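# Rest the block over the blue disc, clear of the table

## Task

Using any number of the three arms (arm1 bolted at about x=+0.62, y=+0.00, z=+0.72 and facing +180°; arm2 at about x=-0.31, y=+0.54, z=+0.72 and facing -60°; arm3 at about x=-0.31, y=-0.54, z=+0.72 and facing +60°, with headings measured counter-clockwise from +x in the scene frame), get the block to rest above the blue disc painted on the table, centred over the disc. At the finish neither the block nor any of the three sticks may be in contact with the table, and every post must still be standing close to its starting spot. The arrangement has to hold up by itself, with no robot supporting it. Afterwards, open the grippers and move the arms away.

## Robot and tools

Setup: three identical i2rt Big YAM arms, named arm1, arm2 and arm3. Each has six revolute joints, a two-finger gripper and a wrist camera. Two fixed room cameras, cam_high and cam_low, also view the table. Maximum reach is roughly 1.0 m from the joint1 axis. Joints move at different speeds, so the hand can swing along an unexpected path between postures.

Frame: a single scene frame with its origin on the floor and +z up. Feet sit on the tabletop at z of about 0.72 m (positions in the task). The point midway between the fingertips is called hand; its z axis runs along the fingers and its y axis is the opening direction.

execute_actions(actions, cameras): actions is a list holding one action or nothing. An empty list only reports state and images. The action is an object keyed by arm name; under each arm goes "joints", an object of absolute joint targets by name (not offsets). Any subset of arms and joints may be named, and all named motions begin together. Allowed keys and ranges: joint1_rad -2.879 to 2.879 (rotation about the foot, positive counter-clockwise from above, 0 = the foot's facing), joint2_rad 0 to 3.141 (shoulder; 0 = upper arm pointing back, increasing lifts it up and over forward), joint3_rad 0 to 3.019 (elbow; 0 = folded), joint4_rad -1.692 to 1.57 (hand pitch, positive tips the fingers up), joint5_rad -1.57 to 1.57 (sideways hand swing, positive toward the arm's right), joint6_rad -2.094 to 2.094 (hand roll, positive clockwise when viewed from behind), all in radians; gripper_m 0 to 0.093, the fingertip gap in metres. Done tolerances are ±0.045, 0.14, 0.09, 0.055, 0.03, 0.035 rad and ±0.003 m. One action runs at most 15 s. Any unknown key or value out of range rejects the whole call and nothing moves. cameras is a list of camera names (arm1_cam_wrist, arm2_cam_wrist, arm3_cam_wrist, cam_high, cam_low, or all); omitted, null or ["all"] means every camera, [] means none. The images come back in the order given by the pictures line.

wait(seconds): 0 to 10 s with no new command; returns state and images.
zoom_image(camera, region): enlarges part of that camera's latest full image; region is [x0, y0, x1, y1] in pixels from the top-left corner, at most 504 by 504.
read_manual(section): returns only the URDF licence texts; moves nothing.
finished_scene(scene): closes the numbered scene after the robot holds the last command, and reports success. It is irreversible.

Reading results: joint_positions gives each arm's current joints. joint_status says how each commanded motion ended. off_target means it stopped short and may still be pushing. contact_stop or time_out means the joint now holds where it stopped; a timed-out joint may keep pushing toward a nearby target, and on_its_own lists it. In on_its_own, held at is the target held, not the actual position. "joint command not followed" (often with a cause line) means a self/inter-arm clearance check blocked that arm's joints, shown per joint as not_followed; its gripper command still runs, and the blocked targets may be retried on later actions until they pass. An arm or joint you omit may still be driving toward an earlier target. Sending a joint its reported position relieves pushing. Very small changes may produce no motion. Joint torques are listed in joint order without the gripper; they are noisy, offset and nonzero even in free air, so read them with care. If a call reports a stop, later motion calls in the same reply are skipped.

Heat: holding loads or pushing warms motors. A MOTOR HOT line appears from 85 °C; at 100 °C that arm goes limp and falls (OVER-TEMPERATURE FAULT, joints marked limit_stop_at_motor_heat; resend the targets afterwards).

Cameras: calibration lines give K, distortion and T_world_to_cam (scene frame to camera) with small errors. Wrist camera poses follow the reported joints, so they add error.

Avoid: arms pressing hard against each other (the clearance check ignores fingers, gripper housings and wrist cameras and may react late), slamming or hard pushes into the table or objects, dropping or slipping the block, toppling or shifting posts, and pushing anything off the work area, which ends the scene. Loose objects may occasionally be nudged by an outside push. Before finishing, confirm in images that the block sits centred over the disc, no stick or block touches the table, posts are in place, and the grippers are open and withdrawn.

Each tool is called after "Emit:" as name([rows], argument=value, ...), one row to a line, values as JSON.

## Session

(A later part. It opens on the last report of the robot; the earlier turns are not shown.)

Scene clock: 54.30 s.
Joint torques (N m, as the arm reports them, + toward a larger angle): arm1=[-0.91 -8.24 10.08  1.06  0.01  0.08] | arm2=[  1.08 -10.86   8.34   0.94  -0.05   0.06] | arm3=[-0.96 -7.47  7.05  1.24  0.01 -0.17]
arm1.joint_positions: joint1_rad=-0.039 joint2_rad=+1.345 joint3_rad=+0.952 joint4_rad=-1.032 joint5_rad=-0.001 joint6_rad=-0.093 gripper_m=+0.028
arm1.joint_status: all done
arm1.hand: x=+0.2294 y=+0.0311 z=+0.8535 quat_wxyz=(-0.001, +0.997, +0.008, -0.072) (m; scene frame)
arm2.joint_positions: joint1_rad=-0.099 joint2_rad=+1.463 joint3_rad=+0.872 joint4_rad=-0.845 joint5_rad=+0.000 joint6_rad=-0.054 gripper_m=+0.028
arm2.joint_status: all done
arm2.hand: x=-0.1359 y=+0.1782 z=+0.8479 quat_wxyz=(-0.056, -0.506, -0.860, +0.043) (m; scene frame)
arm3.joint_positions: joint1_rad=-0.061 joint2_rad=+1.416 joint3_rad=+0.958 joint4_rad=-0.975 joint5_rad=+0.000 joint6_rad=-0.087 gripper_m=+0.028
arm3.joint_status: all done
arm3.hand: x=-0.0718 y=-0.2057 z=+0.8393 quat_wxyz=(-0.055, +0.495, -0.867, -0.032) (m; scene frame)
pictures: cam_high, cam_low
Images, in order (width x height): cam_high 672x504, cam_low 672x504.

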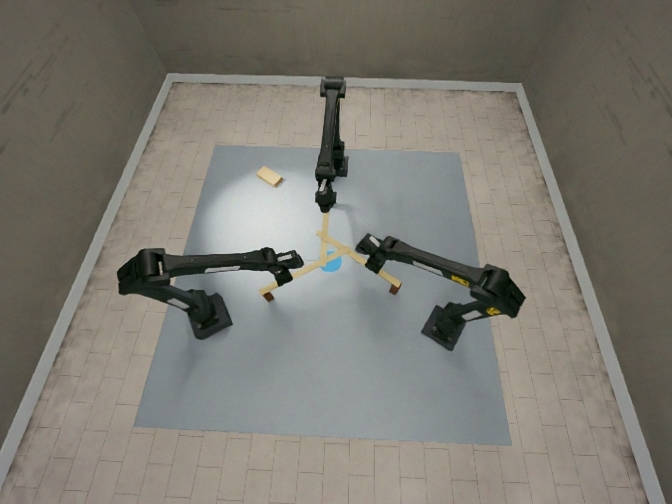

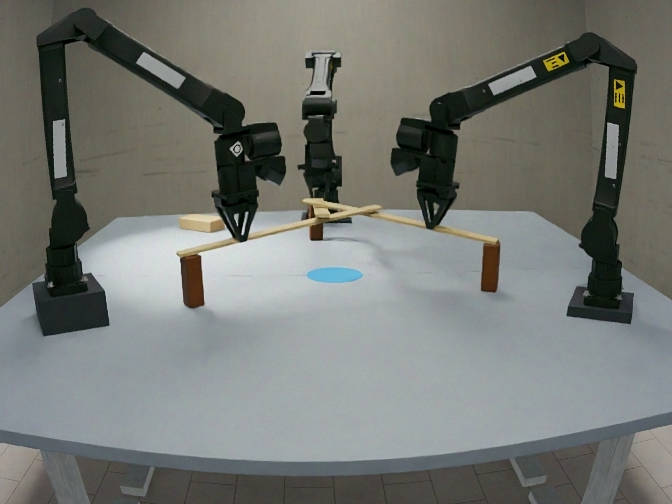

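Emit:
execute_actions([
  {"arm1": {"joints": {"gripper_m": 0.04}}, "arm3": {"joints": {"gripper_m": 0.04}}},
])

Scene clock: 55.20 s.
Joint torques (N m, as the arm reports them, + toward a larger angle): arm1=[-0.93 -8.29 10.09  1.07  0.01  0.07] | arm2=[  1.1  -10.9    8.36   0.82  -0.05   0.05] | arm3=[-0.84 -7.69  7.09  1.19  0.02 -0.15]
arm1.joint_positions: joint1_rad=-0.039 joint2_rad=+1.345 joint3_rad=+0.952 joint4_rad=-1.032 joint5_rad=-0.001 joint6_rad=-0.093 gripper_m=+0.040
arm1.joint_status: all done
arm1.hand: x=+0.2294 y=+0.0311 z=+0.8535 quat_wxyz=(-0.001, +0.997, +0.008, -0.072) (m; scene frame)
arm2.joint_positions: joint1_rad=-0.099 joint2_rad=+1.463 joint3_rad=+0.872 joint4_rad=-0.845 joint5_rad=+0.000 joint6_rad=-0.053 gripper_m=+0.028
arm2.joint_status: not commanded
arm2.hand: x=-0.1359 y=+0.1783 z=+0.8478 quat_wxyz=(-0.056, -0.507, -0.859, +0.043) (m; scene frame)
arm3.joint_positions: joint1_rad=-0.061 joint2_rad=+1.416 joint3_rad=+0.958 joint4_rad=-0.975 joint5_rad=+0.000 joint6_rad=-0.087 gripper_m=+0.040
arm3.joint_status: all done
arm3.hand: x=-0.0718 y=-0.2057 z=+0.8393 quat_wxyz=(-0.055, +0.495, -0.867, -0.032) (m; scene frame)
pictures: arm1_cam_wrist, arm2_cam_wrist, arm3_cam_wrist, cam_high, cam_low
camera_calibration (this result's frames):
arm1_cam_wrist: T_world_to_cam=[[-0.00711701, 0.999971, 0.00258583, -0.0363818], [0.884924, 0.00509392, 0.465707, -0.592559], [0.46568, 0.0056027, -0.884935, 0.770959], [0, 0, 0, 1]] pos_world=[0.16509, 0.0350798, 0.958302]
arm2_cam_wrist: T_world_to_cam=[[-0.876821, -0.480457, 0.0185974, -0.0478406], [-0.418834, 0.782214, 0.461215, -0.580824], [-0.236141, 0.396614, -0.887094, 0.772161], [0, 0, 0, 1]] pos_world=[-0.102878, 0.125094, 0.953753]
arm3_cam_wrist: T_world_to_cam=[[0.851586, -0.524206, 0.00309352, -0.0447136], [-0.464981, -0.752623, 0.466209, -0.576668], [-0.242061, -0.398455, -0.884669, 0.768154], [0, 0, 0, 1]] pos_world=[-0.0441221, -0.151378, 0.948548]
Images, in order (width x height): arm1_cam_wrist 672x504, arm2_cam_wrist 672x504, arm3_cam_wrist 672x504, cam_high 672x504, cam_low 672x504.

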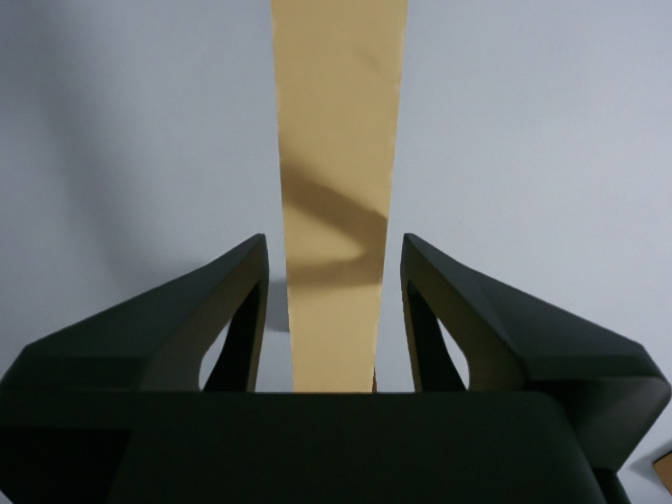

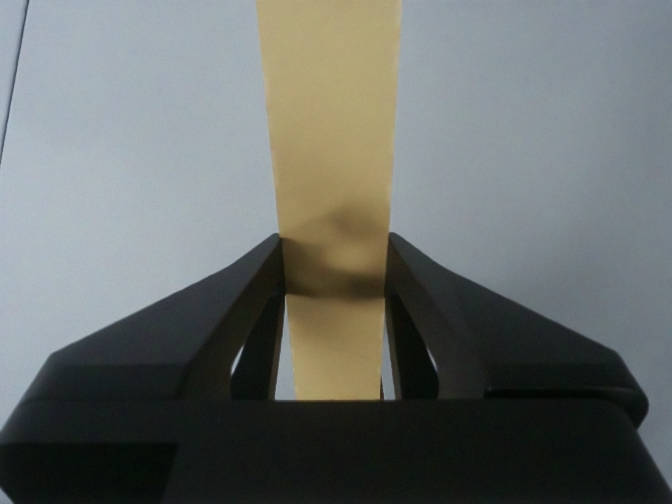

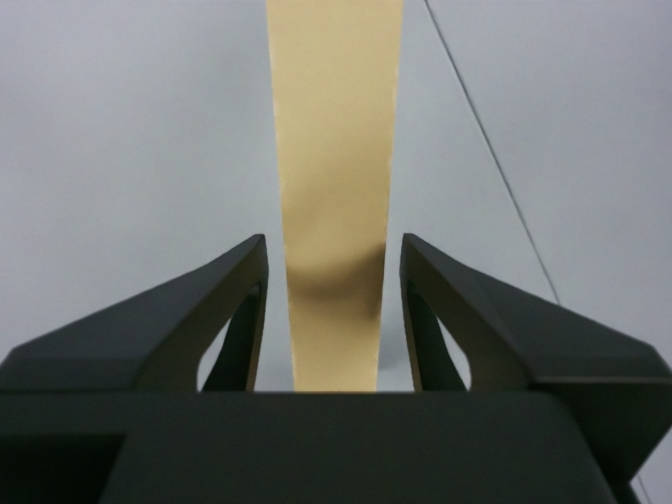

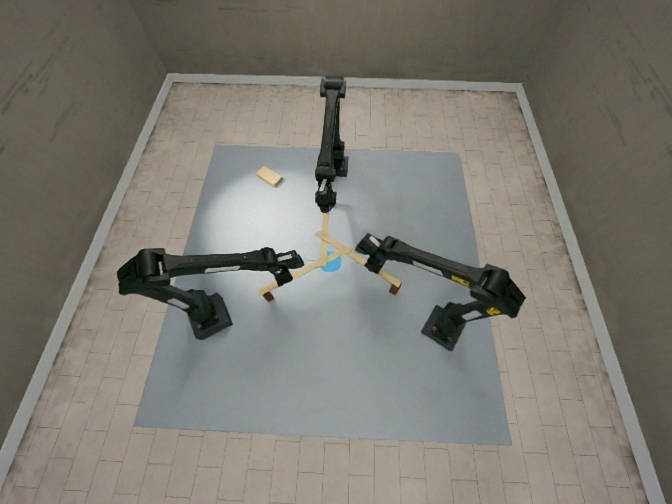

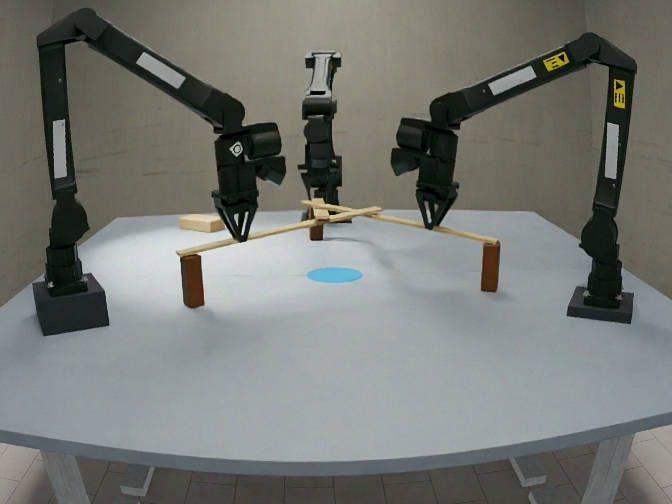

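Emit:
zoom_image(camera="cam_low", region=[295, 185, 395, 245])

Emit:
zoom_image(camera="cam_high", region=[250, 190, 410, 310])

Emit:
zoom_image(camera="cam_low", region=[160, 230, 240, 290])

Region (295, 185, 395, 245) of cam_low's 672x504 image, scaled by 5.040, with more detail than that image has; it fills the top 302 rows of this view, and the rest is white.

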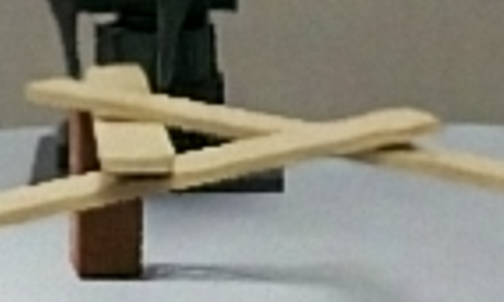

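Region (250, 190, 410, 310) of cam_high's 672x504 image, scaled by 3.150, with more detail than that image has; it fills the top 378 rows of this view, and the rest is white.

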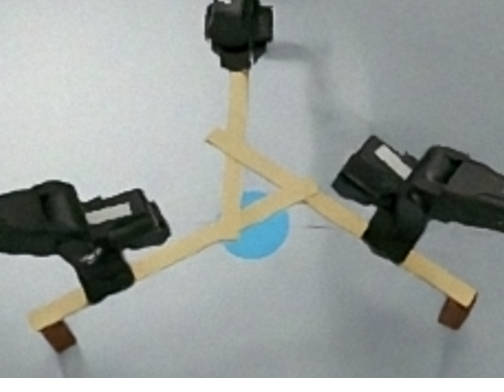

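Region (160, 230, 240, 290) of cam_low's 672x504 image, scaled by 6.300, with more detail than that image has; it fills the top 378 rows of this view, and the rest is white.

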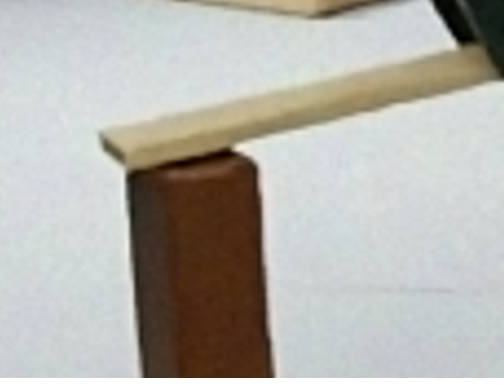

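Emit:
execute_actions([
  {"arm1": {"joints": {"joint2_rad": 1.23}}, "arm2": {"joints": {"joint2_rad": 1.48}}, "arm3": {"joints": {"joint2_rad": 1.29}}},
], cameras=["cam_low", "cam_high"])

Scene clock: 60.13 s.
Joint torques (N m, as the arm reports them, + toward a larger angle): arm1=[-0.98 -6.8  10.83  1.32  0.01  0.07] | arm2=[  1.38 -10.76   8.2    0.85  -0.05   0.03] | arm3=[-0.96 -7.7   7.73  1.41  0.01 -0.17]
arm1.joint_positions: joint1_rad=-0.039 joint2_rad=+1.213 joint3_rad=+0.952 joint4_rad=-1.032 joint5_rad=-0.001 joint6_rad=-0.093 gripper_m=+0.040
arm1.joint_status: all done
arm1.hand: x=+0.2320 y=+0.0313 z=+0.9025 quat_wxyz=(-0.007, +0.990, +0.008, -0.138) (m; scene frame)
arm2.joint_positions: joint1_rad=-0.099 joint2_rad=+1.469 joint3_rad=+0.872 joint4_rad=-0.845 joint5_rad=+0.000 joint6_rad=-0.053 gripper_m=+0.028
arm2.joint_status: all done
arm2.hand: x=-0.1361 y=+0.1786 z=+0.8458 quat_wxyz=(-0.053, -0.507, -0.860, +0.041) (m; scene frame)
arm3.joint_positions: joint1_rad=-0.061 joint2_rad=+1.292 joint3_rad=+0.958 joint4_rad=-0.974 joint5_rad=+0.000 joint6_rad=-0.087 gripper_m=+0.040
arm3.joint_status: all done
arm3.hand: x=-0.0707 y=-0.2051 z=+0.8873 quat_wxyz=(-0.111, +0.491, -0.862, -0.058) (m; scene frame)
pictures: cam_high, cam_low
Images, in order (width x height): cam_high 672x504, cam_low 672x504.

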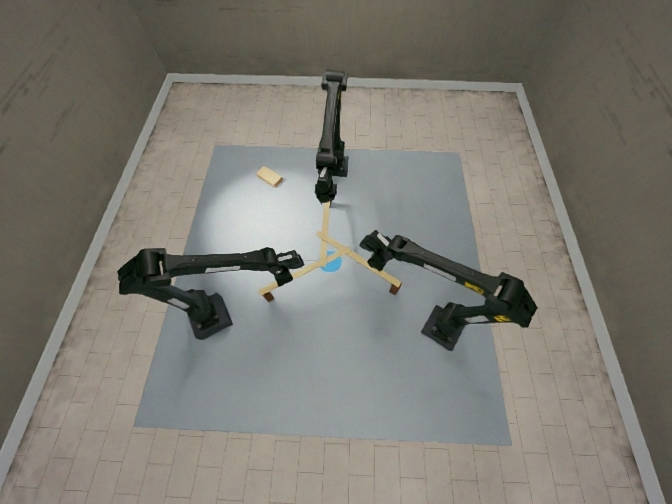

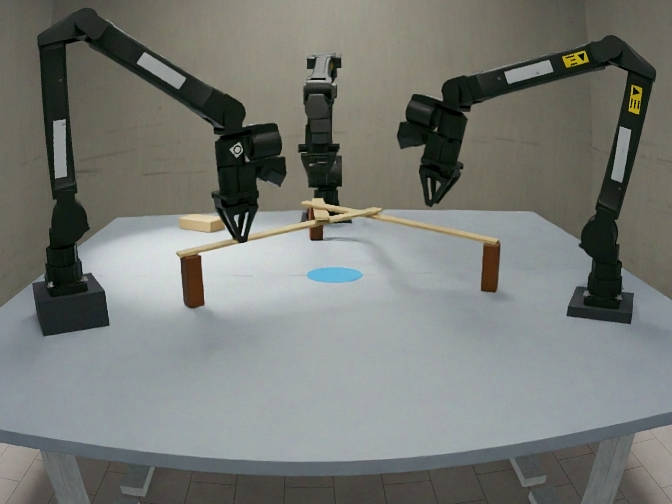

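Emit:
zoom_image(camera="cam_low", region=[295, 185, 395, 245])

Emit:
zoom_image(camera="cam_low", region=[160, 230, 240, 290])

Emit:
zoom_image(camera="cam_high", region=[250, 190, 410, 310])

Region (295, 185, 395, 245) of cam_low's 672x504 image, scaled by 5.040, with more detail than that image has; it fills the top 302 rows of this view, and the rest is white.

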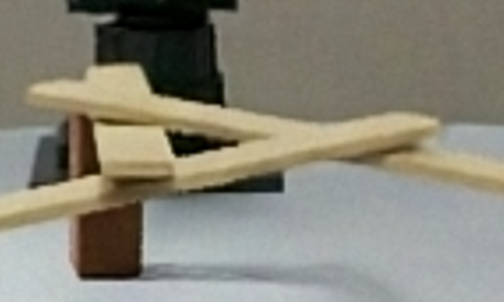

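Region (160, 230, 240, 290) of cam_low's 672x504 image, scaled by 6.300, with more detail than that image has; it fills the top 378 rows of this view, and the rest is white.

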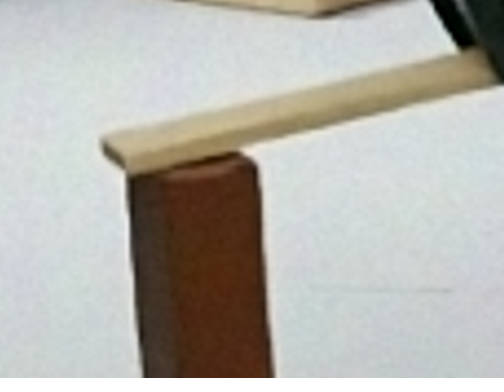

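Region (250, 190, 410, 310) of cam_high's 672x504 image, scaled by 3.150, with more detail than that image has; it fills the top 378 rows of this view, and the rest is white.

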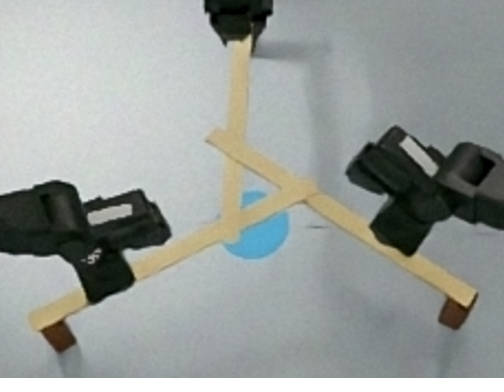

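Emit:
execute_actions([
  {"arm1": {"joints": {"joint1_rad": -1.228, "joint2_rad": 1.27, "joint3_rad": 0.918, "joint4_rad": -0.888, "joint6_rad": 0.9, "gripper_m": 0.093}}, "arm2": {"joints": {"gripper_m": 0.04}}, "arm3": {"joints": {"joint2_rad": 0.75}}},
], cameras=["arm1_cam_wrist", "arm2_cam_wrist", "cam_low", "cam_high"])

Scene clock: 63.07 s.
Joint torques (N m, as the arm reports them, + toward a larger angle): arm1=[-0.08 -8.32  9.94  1.44  0.09  0.07] | arm2=[  1.14 -11.25   8.13   0.91  -0.02   0.  ] | arm3=[-1.33  0.17  8.94  2.07  0.02 -0.15]
arm1.joint_positions: joint1_rad=-1.224 joint2_rad=+1.264 joint3_rad=+0.927 joint4_rad=-0.900 joint5_rad=+0.000 joint6_rad=+0.889 gripper_m=+0.093
arm1.joint_status: all done
arm1.hand: x=+0.4945 y=+0.3948 z=+0.8785 quat_wxyz=(-0.028, +0.469, -0.868, -0.159) (m; scene frame)
arm2.joint_positions: joint1_rad=-0.099 joint2_rad=+1.469 joint3_rad=+0.872 joint4_rad=-0.844 joint5_rad=+0.000 joint6_rad=-0.053 gripper_m=+0.040
arm2.joint_status: all done
arm2.hand: x=-0.1360 y=+0.1785 z=+0.8455 quat_wxyz=(-0.053, -0.507, -0.859, +0.041) (m; scene frame)
arm3.joint_positions: joint1_rad=-0.061 joint2_rad=+0.738 joint3_rad=+0.953 joint4_rad=-0.974 joint5_rad=+0.000 joint6_rad=-0.087 gripper_m=+0.040
arm3.joint_status: all done
arm3.hand: x=-0.1073 y=-0.2603 z=+1.0854 quat_wxyz=(-0.352, +0.455, -0.801, -0.168) (m; scene frame)
pictures: arm1_cam_wrist, arm2_cam_wrist, cam_high, cam_low
camera_calibration (this result's frames):
arm1_cam_wrist: T_world_to_cam=[[0.818143, -0.516824, -0.252061, 0.0161483], [-0.398541, -0.825654, 0.399325, 0.180377], [-0.414496, -0.226248, -0.881479, 1.19137], [0, 0, 0, 1]] pos_world=[0.552492, 0.426819, 0.982206]
arm2_cam_wrist: T_world_to_cam=[[-0.876985, -0.480169, 0.0182816, -0.0476146], [-0.417441, 0.780157, 0.465938, -0.583435], [-0.237992, 0.400989, -0.884629, 0.766907], [0, 0, 0, 1]] pos_world=[-0.10279, 0.124787, 0.951143]
Images, in order (width x height): arm1_cam_wrist 672x504, arm2_cam_wrist 672x504, cam_high 672x504, cam_low 672x504.

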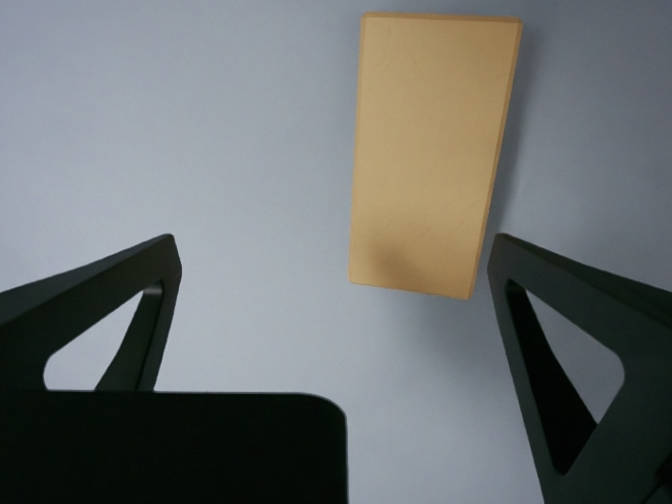

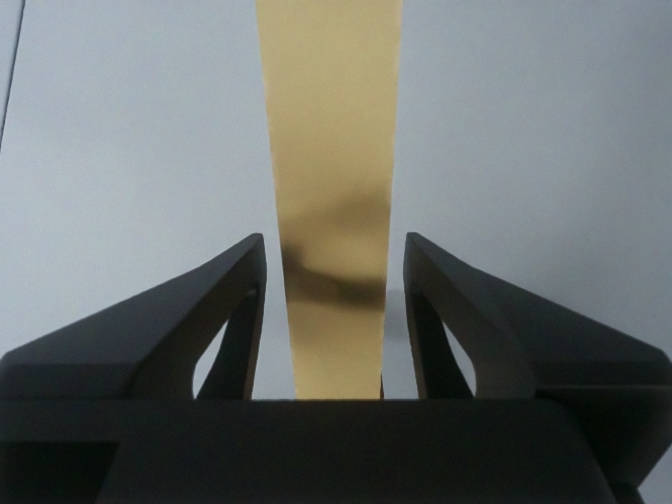

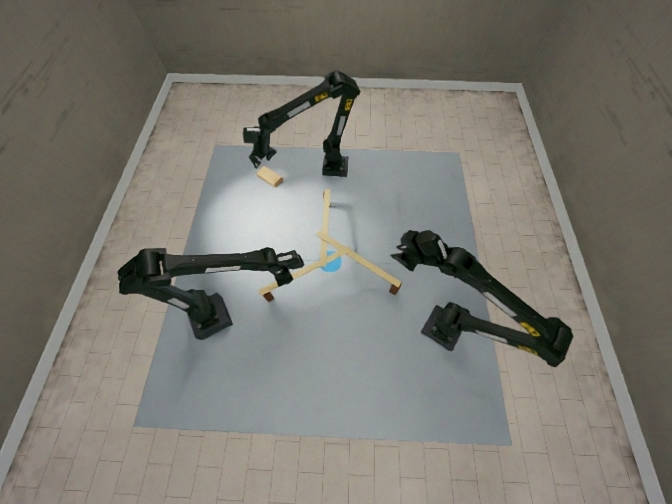

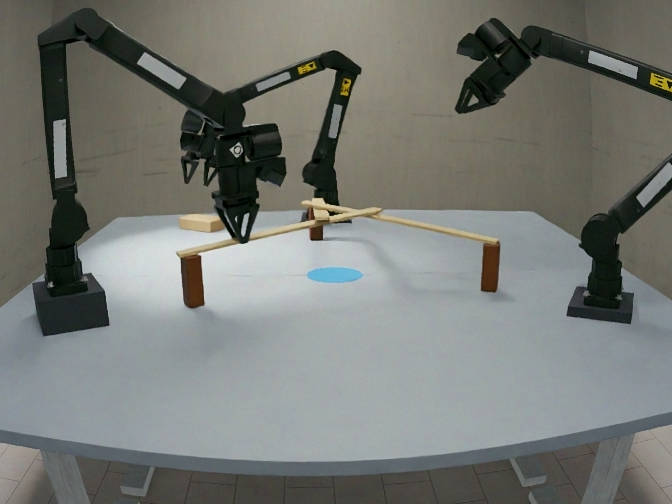

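Emit:
zoom_image(camera="arm1_cam_wrist", region=[300, 0, 620, 320])

Emit:
zoom_image(camera="cam_low", region=[295, 185, 395, 245])

Emit:
zoom_image(camera="cam_high", region=[250, 180, 410, 310])

Region (300, 0, 620, 320) of arm1_cam_wrist's 672x504 image, scaled by 1.575, with more detail than that image has.

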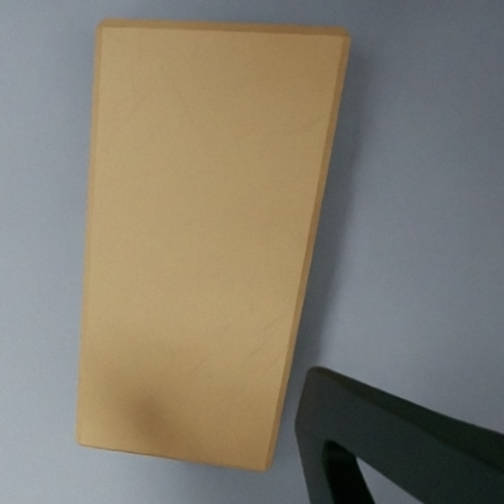

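Region (295, 185, 395, 245) of cam_low's 672x504 image, scaled by 5.040, with more detail than that image has; it fills the top 302 rows of this view, and the rest is white.

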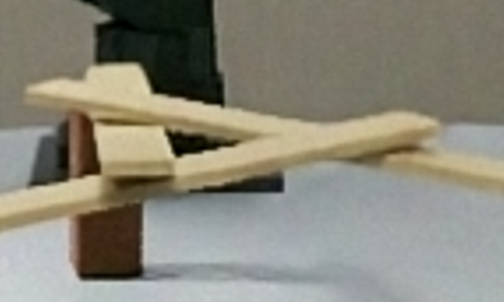

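Region (250, 180, 410, 310) of cam_high's 672x504 image, scaled by 3.150, with more detail than that image has; it fills the top 410 rows of this view, and the rest is white.

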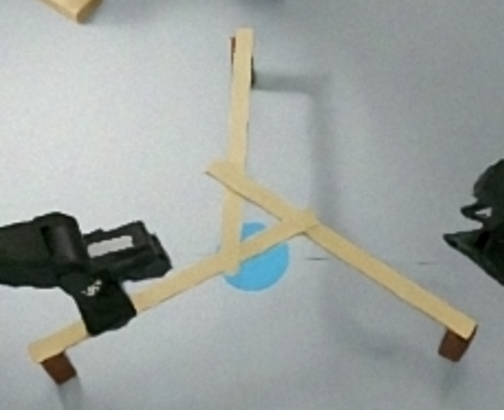

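Emit:
execute_actions([
  {"arm1": {"joints": {"joint1_rad": -1.262, "joint2_rad": 1.6}}, "arm2": {"joints": {"joint2_rad": 1.15}}},
], cameras=["arm1_cam_wrist", "cam_low", "cam_high"])

Scene clock: 66.63 s.
Joint torques (N m, as the arm reports them, + toward a larger angle): arm1=[ -0.57 -11.83   8.16   0.77   0.08   0.1 ] | arm2=[ 1.44 -7.79 10.24  1.36 -0.04  0.04] | arm3=[-1.29  0.05  8.86  2.04  0.03 -0.16]
arm1.joint_positions: joint1_rad=-1.253 joint2_rad=+1.606 joint3_rad=+0.918 joint4_rad=-0.900 joint5_rad=+0.000 joint6_rad=+0.890 gripper_m=+0.093
arm1.joint_status: all done
arm1.hand: x=+0.5110 y=+0.3785 z=+0.7435 quat_wxyz=(+0.004, +0.463, -0.886, +0.012) (m; scene frame)
arm2.joint_positions: joint1_rad=-0.099 joint2_rad=+1.143 joint3_rad=+0.870 joint4_rad=-0.843 joint5_rad=+0.000 joint6_rad=-0.053 gripper_m=+0.040
arm2.joint_status: all done
arm2.hand: x=-0.1337 y=+0.1764 z=+0.9693 quat_wxyz=(-0.187, -0.494, -0.839, +0.130) (m; scene frame)
arm3.joint_positions: joint1_rad=-0.061 joint2_rad=+0.738 joint3_rad=+0.953 joint4_rad=-0.974 joint5_rad=+0.000 joint6_rad=-0.087 gripper_m=+0.040
arm3.joint_status: not commanded
arm3.hand: x=-0.1073 y=-0.2603 z=+1.0854 quat_wxyz=(-0.352, +0.455, -0.801, -0.168) (m; scene frame)
pictures: arm1_cam_wrist, cam_high, cam_low
camera_calibration (this result's frames):
arm1_cam_wrist: T_world_to_cam=[[0.814849, -0.579392, 0.018046, -0.215229], [-0.470937, -0.643526, 0.603401, 0.043741], [-0.337993, -0.50018, -0.797234, 1.07749], [0, 0, 0, 1]] pos_world=[0.560161, 0.442383, 0.836498]
Images, in order (width x height): arm1_cam_wrist 672x504, cam_high 672x504, cam_low 672x504.

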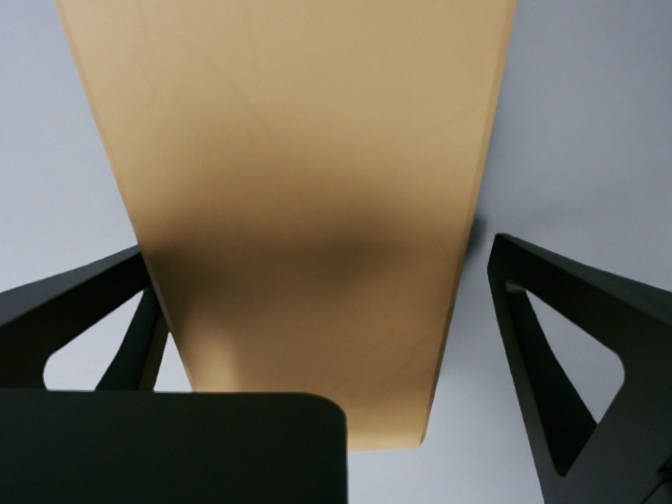

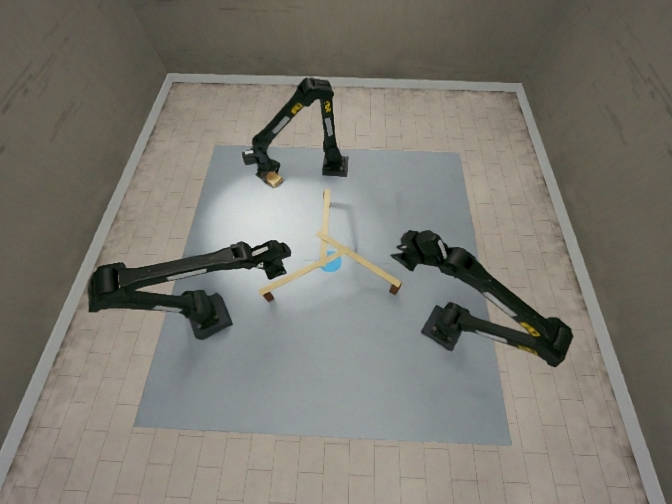

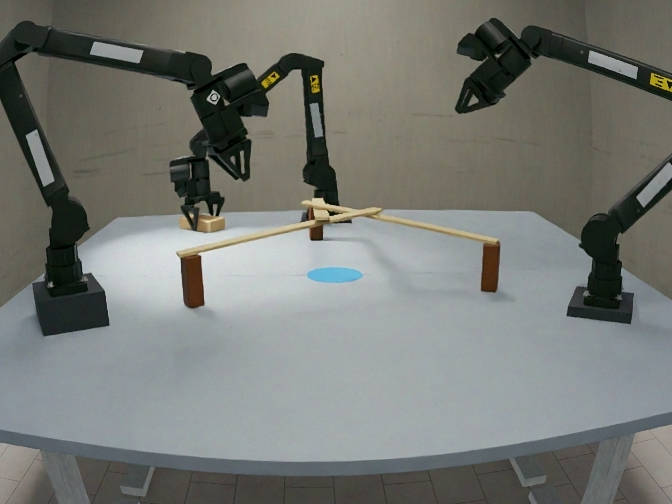

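Emit:
execute_actions([
  {"arm1": {"joints": {"joint4_rad": -0.858, "gripper_m": 0.0}}, "arm2": {"joints": {"joint2_rad": 1.0}}},
], cameras=["arm1_cam_wrist", "cam_low"])

Scene clock: 68.90 s.
Joint torques (N m, as the arm reports them, + toward a larger angle): arm1=[ -0.54 -11.92   8.2    1.17   0.06   0.08] | arm2=[ 1.39 -5.28 10.77  1.59 -0.02  0.03] | arm3=[-1.07  0.19  8.87  2.07  0.   -0.15]
arm1.joint_positions: joint1_rad=-1.253 joint2_rad=+1.606 joint3_rad=+0.918 joint4_rad=-0.879 joint5_rad=+0.000 joint6_rad=+0.891 gripper_m=+0.070
arm1.joint_status: gripper_m off_target (ended at +0.070, target +0.000); the others done
arm1.hand: x=+0.5097 y=+0.3836 z=+0.7436 quat_wxyz=(+0.001, +0.462, -0.887, +0.002) (m; scene frame)
arm2.joint_positions: joint1_rad=-0.099 joint2_rad=+0.993 joint3_rad=+0.870 joint4_rad=-0.843 joint5_rad=+0.000 joint6_rad=-0.053 gripper_m=+0.040
arm2.joint_status: all done
arm2.hand: x=-0.1383 y=+0.1873 z=+1.0255 quat_wxyz=(-0.248, -0.484, -0.822, +0.170) (m; scene frame)
arm3.joint_positions: joint1_rad=-0.061 joint2_rad=+0.738 joint3_rad=+0.953 joint4_rad=-0.974 joint5_rad=+0.000 joint6_rad=-0.087 gripper_m=+0.040
arm3.joint_status: not commanded
arm3.hand: x=-0.1073 y=-0.2603 z=+1.0854 quat_wxyz=(-0.352, +0.455, -0.801, -0.168) (m; scene frame)
pictures: arm1_cam_wrist, cam_low
camera_calibration (this result's frames):
arm1_cam_wrist: T_world_to_cam=[[0.814212, -0.580566, 0.00149933, -0.198087], [-0.468548, -0.655583, 0.592177, 0.0581231], [-0.342815, -0.48286, -0.805806, 1.08183], [0, 0, 0, 1]] pos_world=[0.559385, 0.445475, 0.837623]
Images, in order (width x height): arm1_cam_wrist 672x504, cam_low 672x504.

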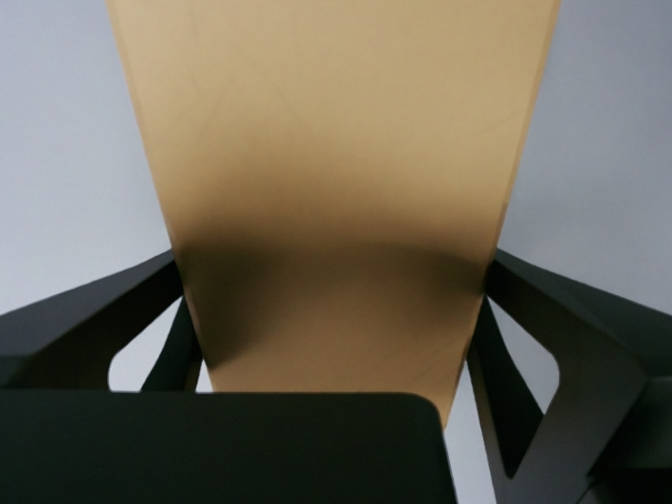

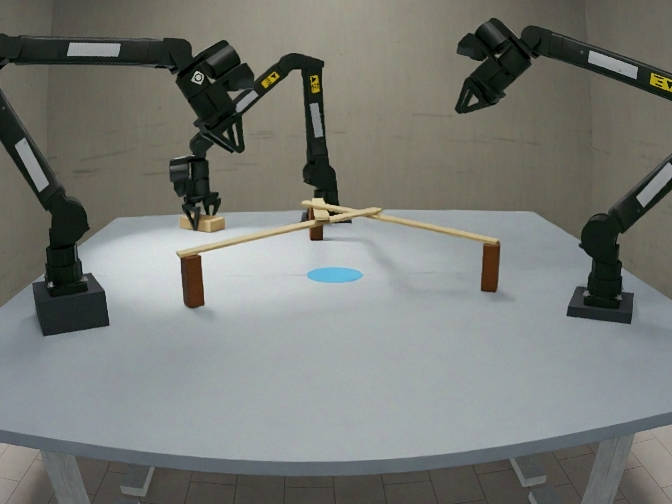

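Emit:
execute_actions([
  {"arm1": {"joints": {"joint1_rad": 0.04, "joint3_rad": 1.98, "joint4_rad": -1.48, "joint6_rad": 1.075, "gripper_m": 0.0}}, "arm2": {"joints": {"joint2_rad": 0.5}}, "arm3": {"joints": {"joint2_rad": 0.5}}},
], cameras=["arm1_cam_wrist", "cam_low", "cam_high"])

Scene clock: 73.27 s.
Joint torques (N m, as the arm reports them, + toward a larger angle): arm1=[  0.21 -14.99  16.41   0.58   0.18   0.07] | arm2=[ 0.92  0.86 10.62  2.17 -0.02  0.04] | arm3=[-1.05  3.5   8.35  2.24  0.01 -0.15]
arm1.joint_positions: joint1_rad=+0.042 joint2_rad=+1.608 joint3_rad=+1.928 joint4_rad=-1.468 joint5_rad=-0.002 joint6_rad=+1.065 gripper_m=+0.070
arm1.joint_status: gripper_m off_target (ended at +0.070, target +0.000); the others done
arm1.hand: x=+0.0528 y=+0.0004 z=+1.1312 quat_wxyz=(+0.112, +0.843, -0.495, -0.178) (m; scene frame)
arm2.joint_positions: joint1_rad=-0.099 joint2_rad=+0.495 joint3_rad=+0.870 joint4_rad=-0.843 joint5_rad=+0.000 joint6_rad=-0.053 gripper_m=+0.040
arm2.joint_status: all done
arm2.hand: x=-0.1787 y=+0.2742 z=+1.1884 quat_wxyz=(-0.436, -0.430, -0.734, +0.294) (m; scene frame)
arm3.joint_positions: joint1_rad=-0.061 joint2_rad=+0.488 joint3_rad=+0.953 joint4_rad=-0.974 joint5_rad=+0.000 joint6_rad=-0.087 gripper_m=+0.040
arm3.joint_status: all done
arm3.hand: x=-0.1431 y=-0.3120 z=+1.1579 quat_wxyz=(-0.453, +0.427, -0.753, -0.215) (m; scene frame)
pictures: arm1_cam_wrist, cam_high, cam_low
camera_calibration (this result's frames):
arm1_cam_wrist: T_world_to_cam=[[0.798497, 0.47744, -0.36668, 0.367703], [0.597502, -0.702857, 0.385982, -0.459716], [-0.0734404, -0.527298, -0.846501, 1.08434], [0, 0, 0, 1]] pos_world=[0.0607062, 0.0731011, 1.23017]
Images, in order (width x height): arm1_cam_wrist 672x504, cam_high 672x504, cam_low 672x504.

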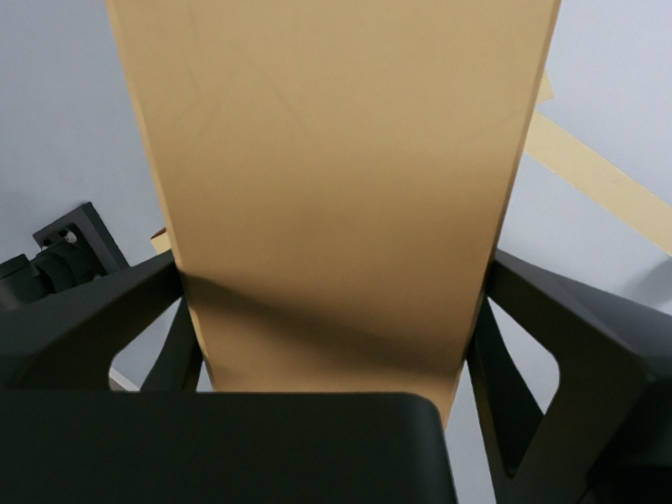

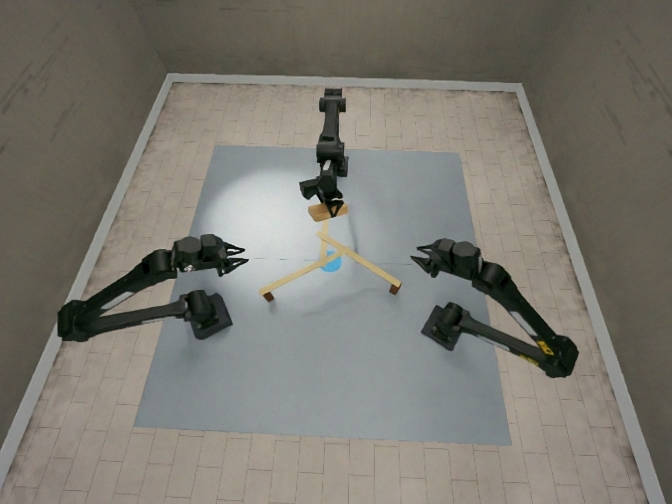

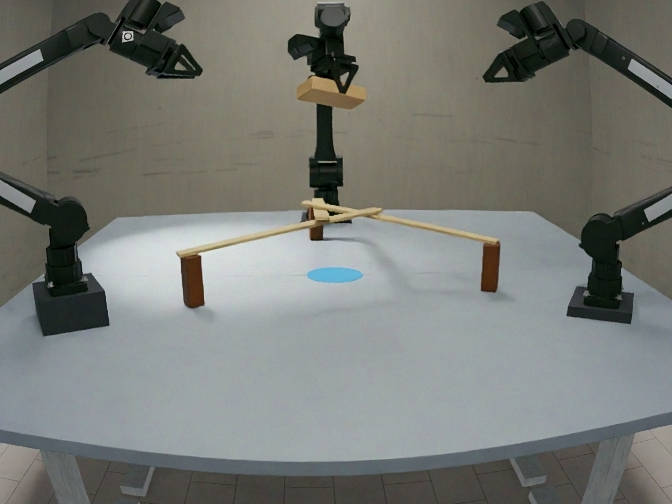

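Emit:
execute_actions([
  {"arm1": {"joints": {"joint2_rad": 1.965, "gripper_m": 0.0}}},
], cameras=["arm1_cam_wrist", "cam_low", "cam_high"])

Scene clock: 76.47 s.
Joint torques (N m, as the arm reports them, + toward a larger angle): arm1=[  0.16 -19.22  13.6    0.09   0.17   0.07] | arm2=[ 0.96  1.   10.75  2.04 -0.05  0.04] | arm3=[-1.2   3.2   8.35  2.33  0.   -0.15]
arm1.joint_positions: joint1_rad=+0.042 joint2_rad=+1.965 joint3_rad=+1.955 joint4_rad=-1.470 joint5_rad=-0.002 joint6_rad=+1.066 gripper_m=+0.070
arm1.joint_status: gripper_m off_target (ended at +0.070, target +0.000); the others done
arm1.hand: x=-0.0140 y=-0.0016 z=+0.9343 quat_wxyz=(+0.028, +0.862, -0.506, -0.036) (m; scene frame)
arm2.joint_positions: joint1_rad=-0.099 joint2_rad=+0.495 joint3_rad=+0.870 joint4_rad=-0.843 joint5_rad=+0.000 joint6_rad=-0.053 gripper_m=+0.040
arm2.joint_status: not commanded
arm2.hand: x=-0.1787 y=+0.2742 z=+1.1884 quat_wxyz=(-0.436, -0.430, -0.734, +0.294) (m; scene frame)
arm3.joint_positions: joint1_rad=-0.061 joint2_rad=+0.488 joint3_rad=+0.953 joint4_rad=-0.974 joint5_rad=+0.000 joint6_rad=-0.087 gripper_m=+0.040
arm3.joint_status: not commanded
arm3.hand: x=-0.1431 y=-0.3120 z=+1.1579 quat_wxyz=(-0.453, +0.427, -0.753, -0.215) (m; scene frame)
pictures: arm1_cam_wrist, cam_high, cam_low
camera_calibration (this result's frames):
arm1_cam_wrist: T_world_to_cam=[[0.873726, 0.478882, -0.0852909, 0.0879431], [0.439788, -0.702814, 0.559141, -0.50925], [0.207819, -0.526046, -0.824674, 0.89527], [0, 0, 0, 1]] pos_world=[-0.03893, 0.0709309, 1.03055]
Images, in order (width x height): arm1_cam_wrist 672x504, cam_high 672x504, cam_low 672x504.

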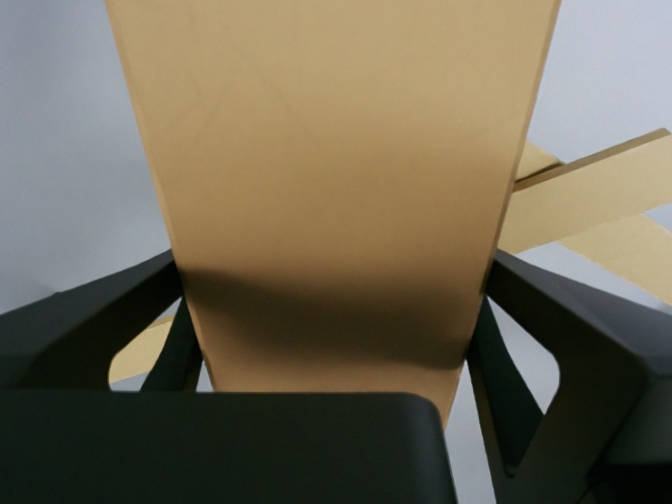

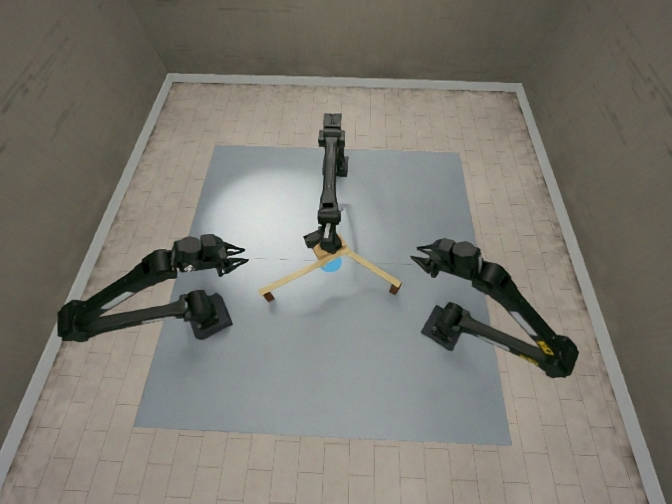

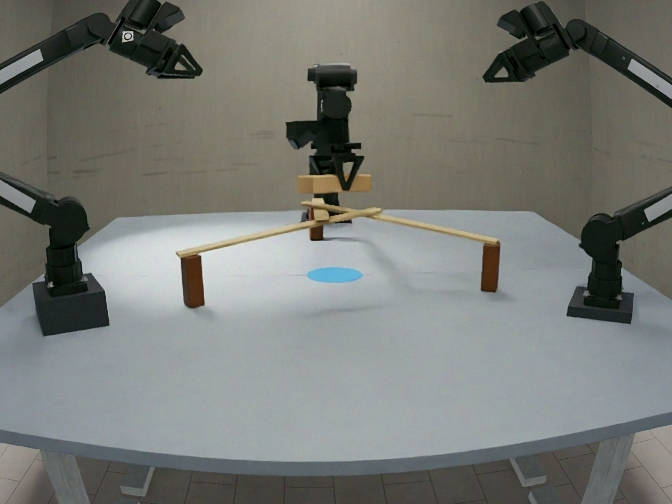

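Emit:
zoom_image(camera="cam_low", region=[280, 150, 400, 290])

Region (280, 150, 400, 290) of cam_low's 672x504 image, scaled by 3.600, with more detail than that image has; it fills the left 432 columns of this view, and the rest is white.

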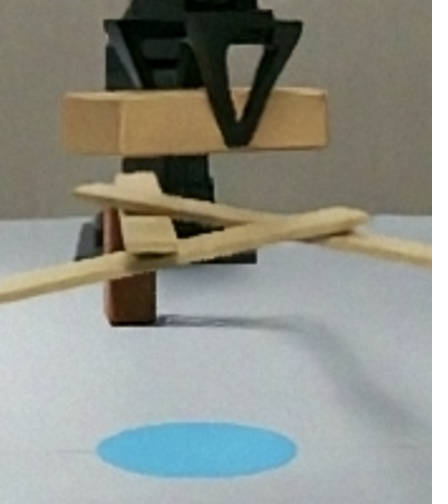

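Emit:
execute_actions([
  {"arm1": {"joints": {"joint3_rad": 1.865, "joint4_rad": -1.42, "gripper_m": 0.0}}},
], cameras=["arm1_cam_wrist", "cam_low", "cam_high"])

Emit:
zoom_image(camera="cam_low", region=[285, 165, 395, 245])

Scene clock: 86.20 s.
Joint torques (N m, as the arm reports them, + toward a larger angle): arm1=[  0.16 -18.94  11.15   1.     0.17   0.08] | arm2=[ 1.4   0.87 10.82  2.14 -0.04  0.02] | arm3=[-0.88  3.38  8.44  2.31  0.03 -0.17]
arm1.joint_positions: joint1_rad=+0.042 joint2_rad=+1.965 joint3_rad=+1.861 joint4_rad=-1.436 joint5_rad=-0.002 joint6_rad=+1.066 gripper_m=+0.070
arm1.joint_status: gripper_m off_target (ended at +0.070, target +0.000); the others done
arm1.hand: x=+0.0024 y=-0.0018 z=+0.8976 quat_wxyz=(+0.013, +0.862, -0.506, -0.011) (m; scene frame)
arm2.joint_positions: joint1_rad=-0.099 joint2_rad=+0.495 joint3_rad=+0.870 joint4_rad=-0.843 joint5_rad=+0.000 joint6_rad=-0.053 gripper_m=+0.040
arm2.joint_status: not commanded
arm2.hand: x=-0.1787 y=+0.2742 z=+1.1884 quat_wxyz=(-0.436, -0.430, -0.734, +0.294) (m; scene frame)
arm3.joint_positions: joint1_rad=-0.061 joint2_rad=+0.488 joint3_rad=+0.953 joint4_rad=-0.974 joint5_rad=+0.000 joint6_rad=-0.087 gripper_m=+0.040
arm3.joint_status: not commanded
arm3.hand: x=-0.1431 y=-0.3120 z=+1.1579 quat_wxyz=(-0.453, +0.427, -0.753, -0.215) (m; scene frame)
pictures: arm1_cam_wrist, cam_high, cam_low
camera_calibration (this result's frames):
arm1_cam_wrist: T_world_to_cam=[[0.876995, 0.479339, -0.0333689, 0.0239665], [0.406338, -0.702782, 0.583941, -0.518265], [0.256455, -0.525673, -0.81111, 0.849156], [0, 0, 0, 1]] pos_world=[-0.0281979, 0.0706628, 0.992195]
Images, in order (width x height): arm1_cam_wrist 672x504, cam_high 672x504, cam_low 672x504.

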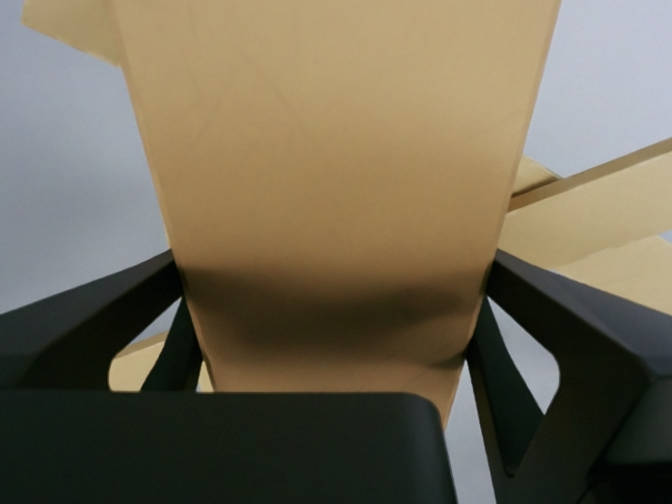

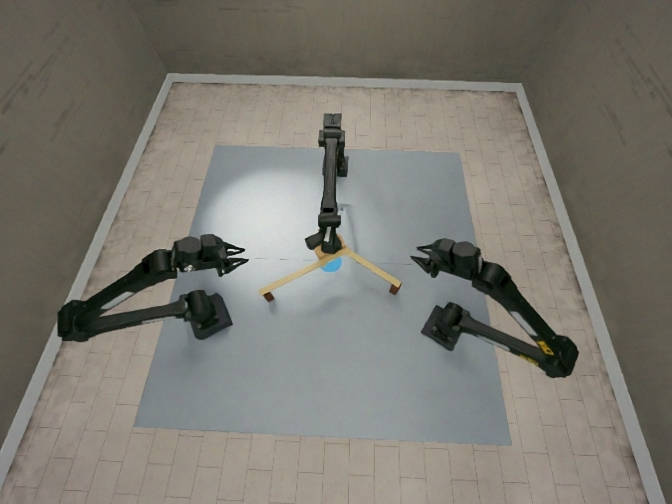

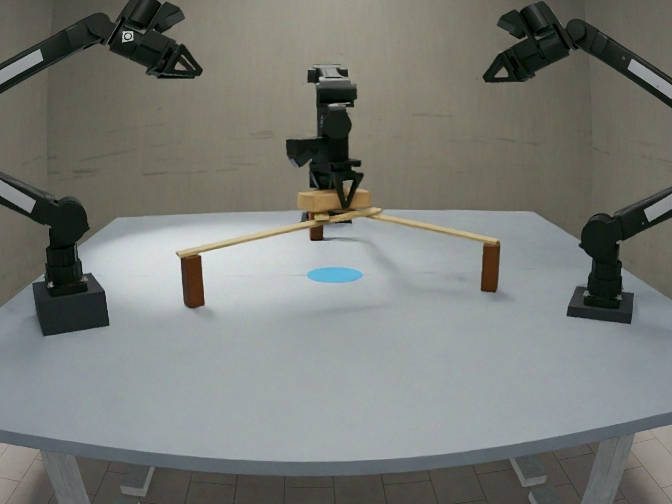

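Region (285, 165, 395, 245) of cam_low's 672x504 image, scaled by 4.582, with more detail than that image has; it fills the top 367 rows of this view, and the rest is white.

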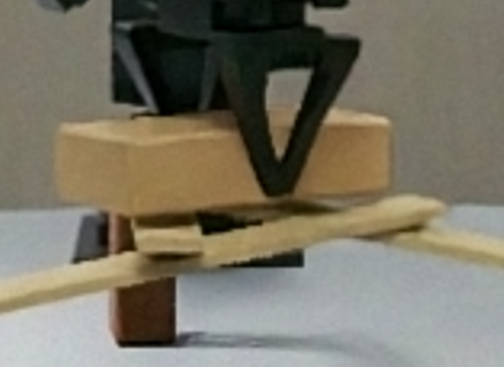

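Emit:
execute_actions([
  {"arm1": {"joints": {"joint3_rad": 1.846, "gripper_m": 0.0}}},
], cameras=["arm1_cam_wrist", "cam_low"])

Emit:
zoom_image(camera="cam_low", region=[285, 165, 395, 245])

Scene clock: 87.07 s.
Joint torques (N m, as the arm reports them, + toward a larger angle): arm1=[  0.24 -19.16  10.49   0.95   0.18   0.08] | arm2=[ 1.03  0.6  10.88  2.22 -0.03  0.03] | arm3=[-1.07  3.34  8.43  2.27 -0.01 -0.16]
arm1.joint_positions: joint1_rad=+0.042 joint2_rad=+1.965 joint3_rad=+1.849 joint4_rad=-1.435 joint5_rad=-0.002 joint6_rad=+1.066 gripper_m=+0.070
arm1.joint_status: gripper_m off_target (ended at +0.070, target +0.000); the others done
arm1.hand: x=+0.0057 y=-0.0018 z=+0.8929 quat_wxyz=(+0.010, +0.862, -0.506, -0.006) (m; scene frame)
arm2.joint_positions: joint1_rad=-0.099 joint2_rad=+0.495 joint3_rad=+0.870 joint4_rad=-0.843 joint5_rad=+0.000 joint6_rad=-0.053 gripper_m=+0.040
arm2.joint_status: not commanded
arm2.hand: x=-0.1787 y=+0.2742 z=+1.1884 quat_wxyz=(-0.436, -0.430, -0.734, +0.294) (m; scene frame)
arm3.joint_positions: joint1_rad=-0.061 joint2_rad=+0.488 joint3_rad=+0.953 joint4_rad=-0.974 joint5_rad=+0.000 joint6_rad=-0.087 gripper_m=+0.040
arm3.joint_status: not commanded
arm3.hand: x=-0.1431 y=-0.3120 z=+1.1579 quat_wxyz=(-0.453, +0.427, -0.753, -0.215) (m; scene frame)
pictures: arm1_cam_wrist, cam_low
camera_calibration (this result's frames):
arm1_cam_wrist: T_world_to_cam=[[0.877273, 0.479426, -0.023302, 0.0119159], [0.399697, -0.702778, 0.588511, -0.520925], [0.265771, -0.525598, -0.808153, 0.841782], [0, 0, 0, 1]] pos_world=[-0.0259627, 0.0706318, 0.987137]
Images, in order (width x height): arm1_cam_wrist 672x504, cam_low 672x504.

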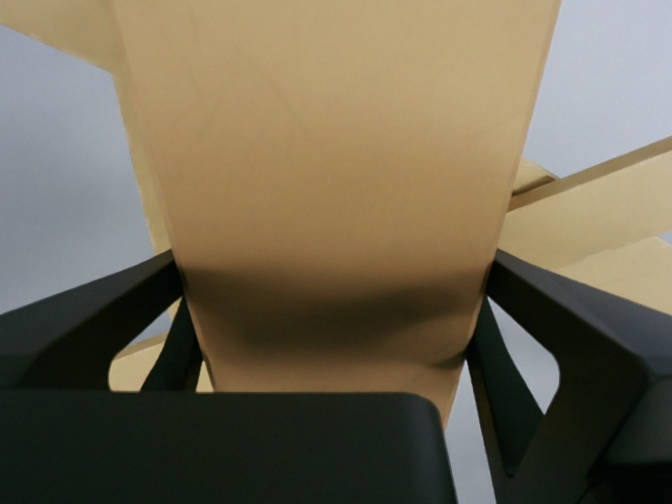

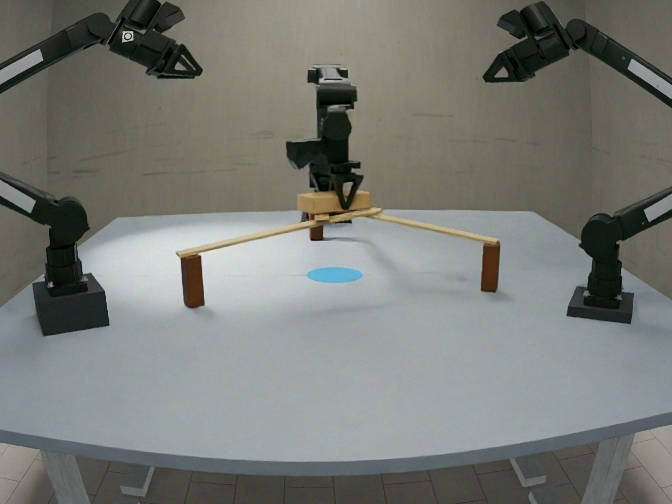

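Region (285, 165, 395, 245) of cam_low's 672x504 image, scaled by 4.582, with more detail than that image has; it fills the top 367 rows of this view, and the rest is white.

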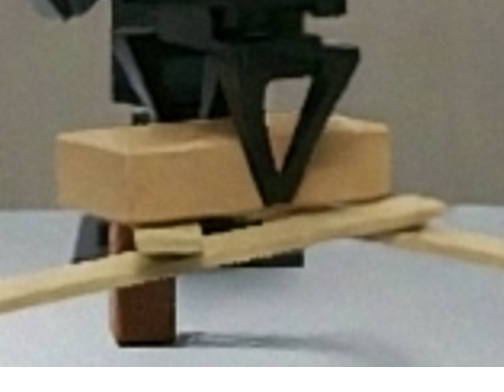

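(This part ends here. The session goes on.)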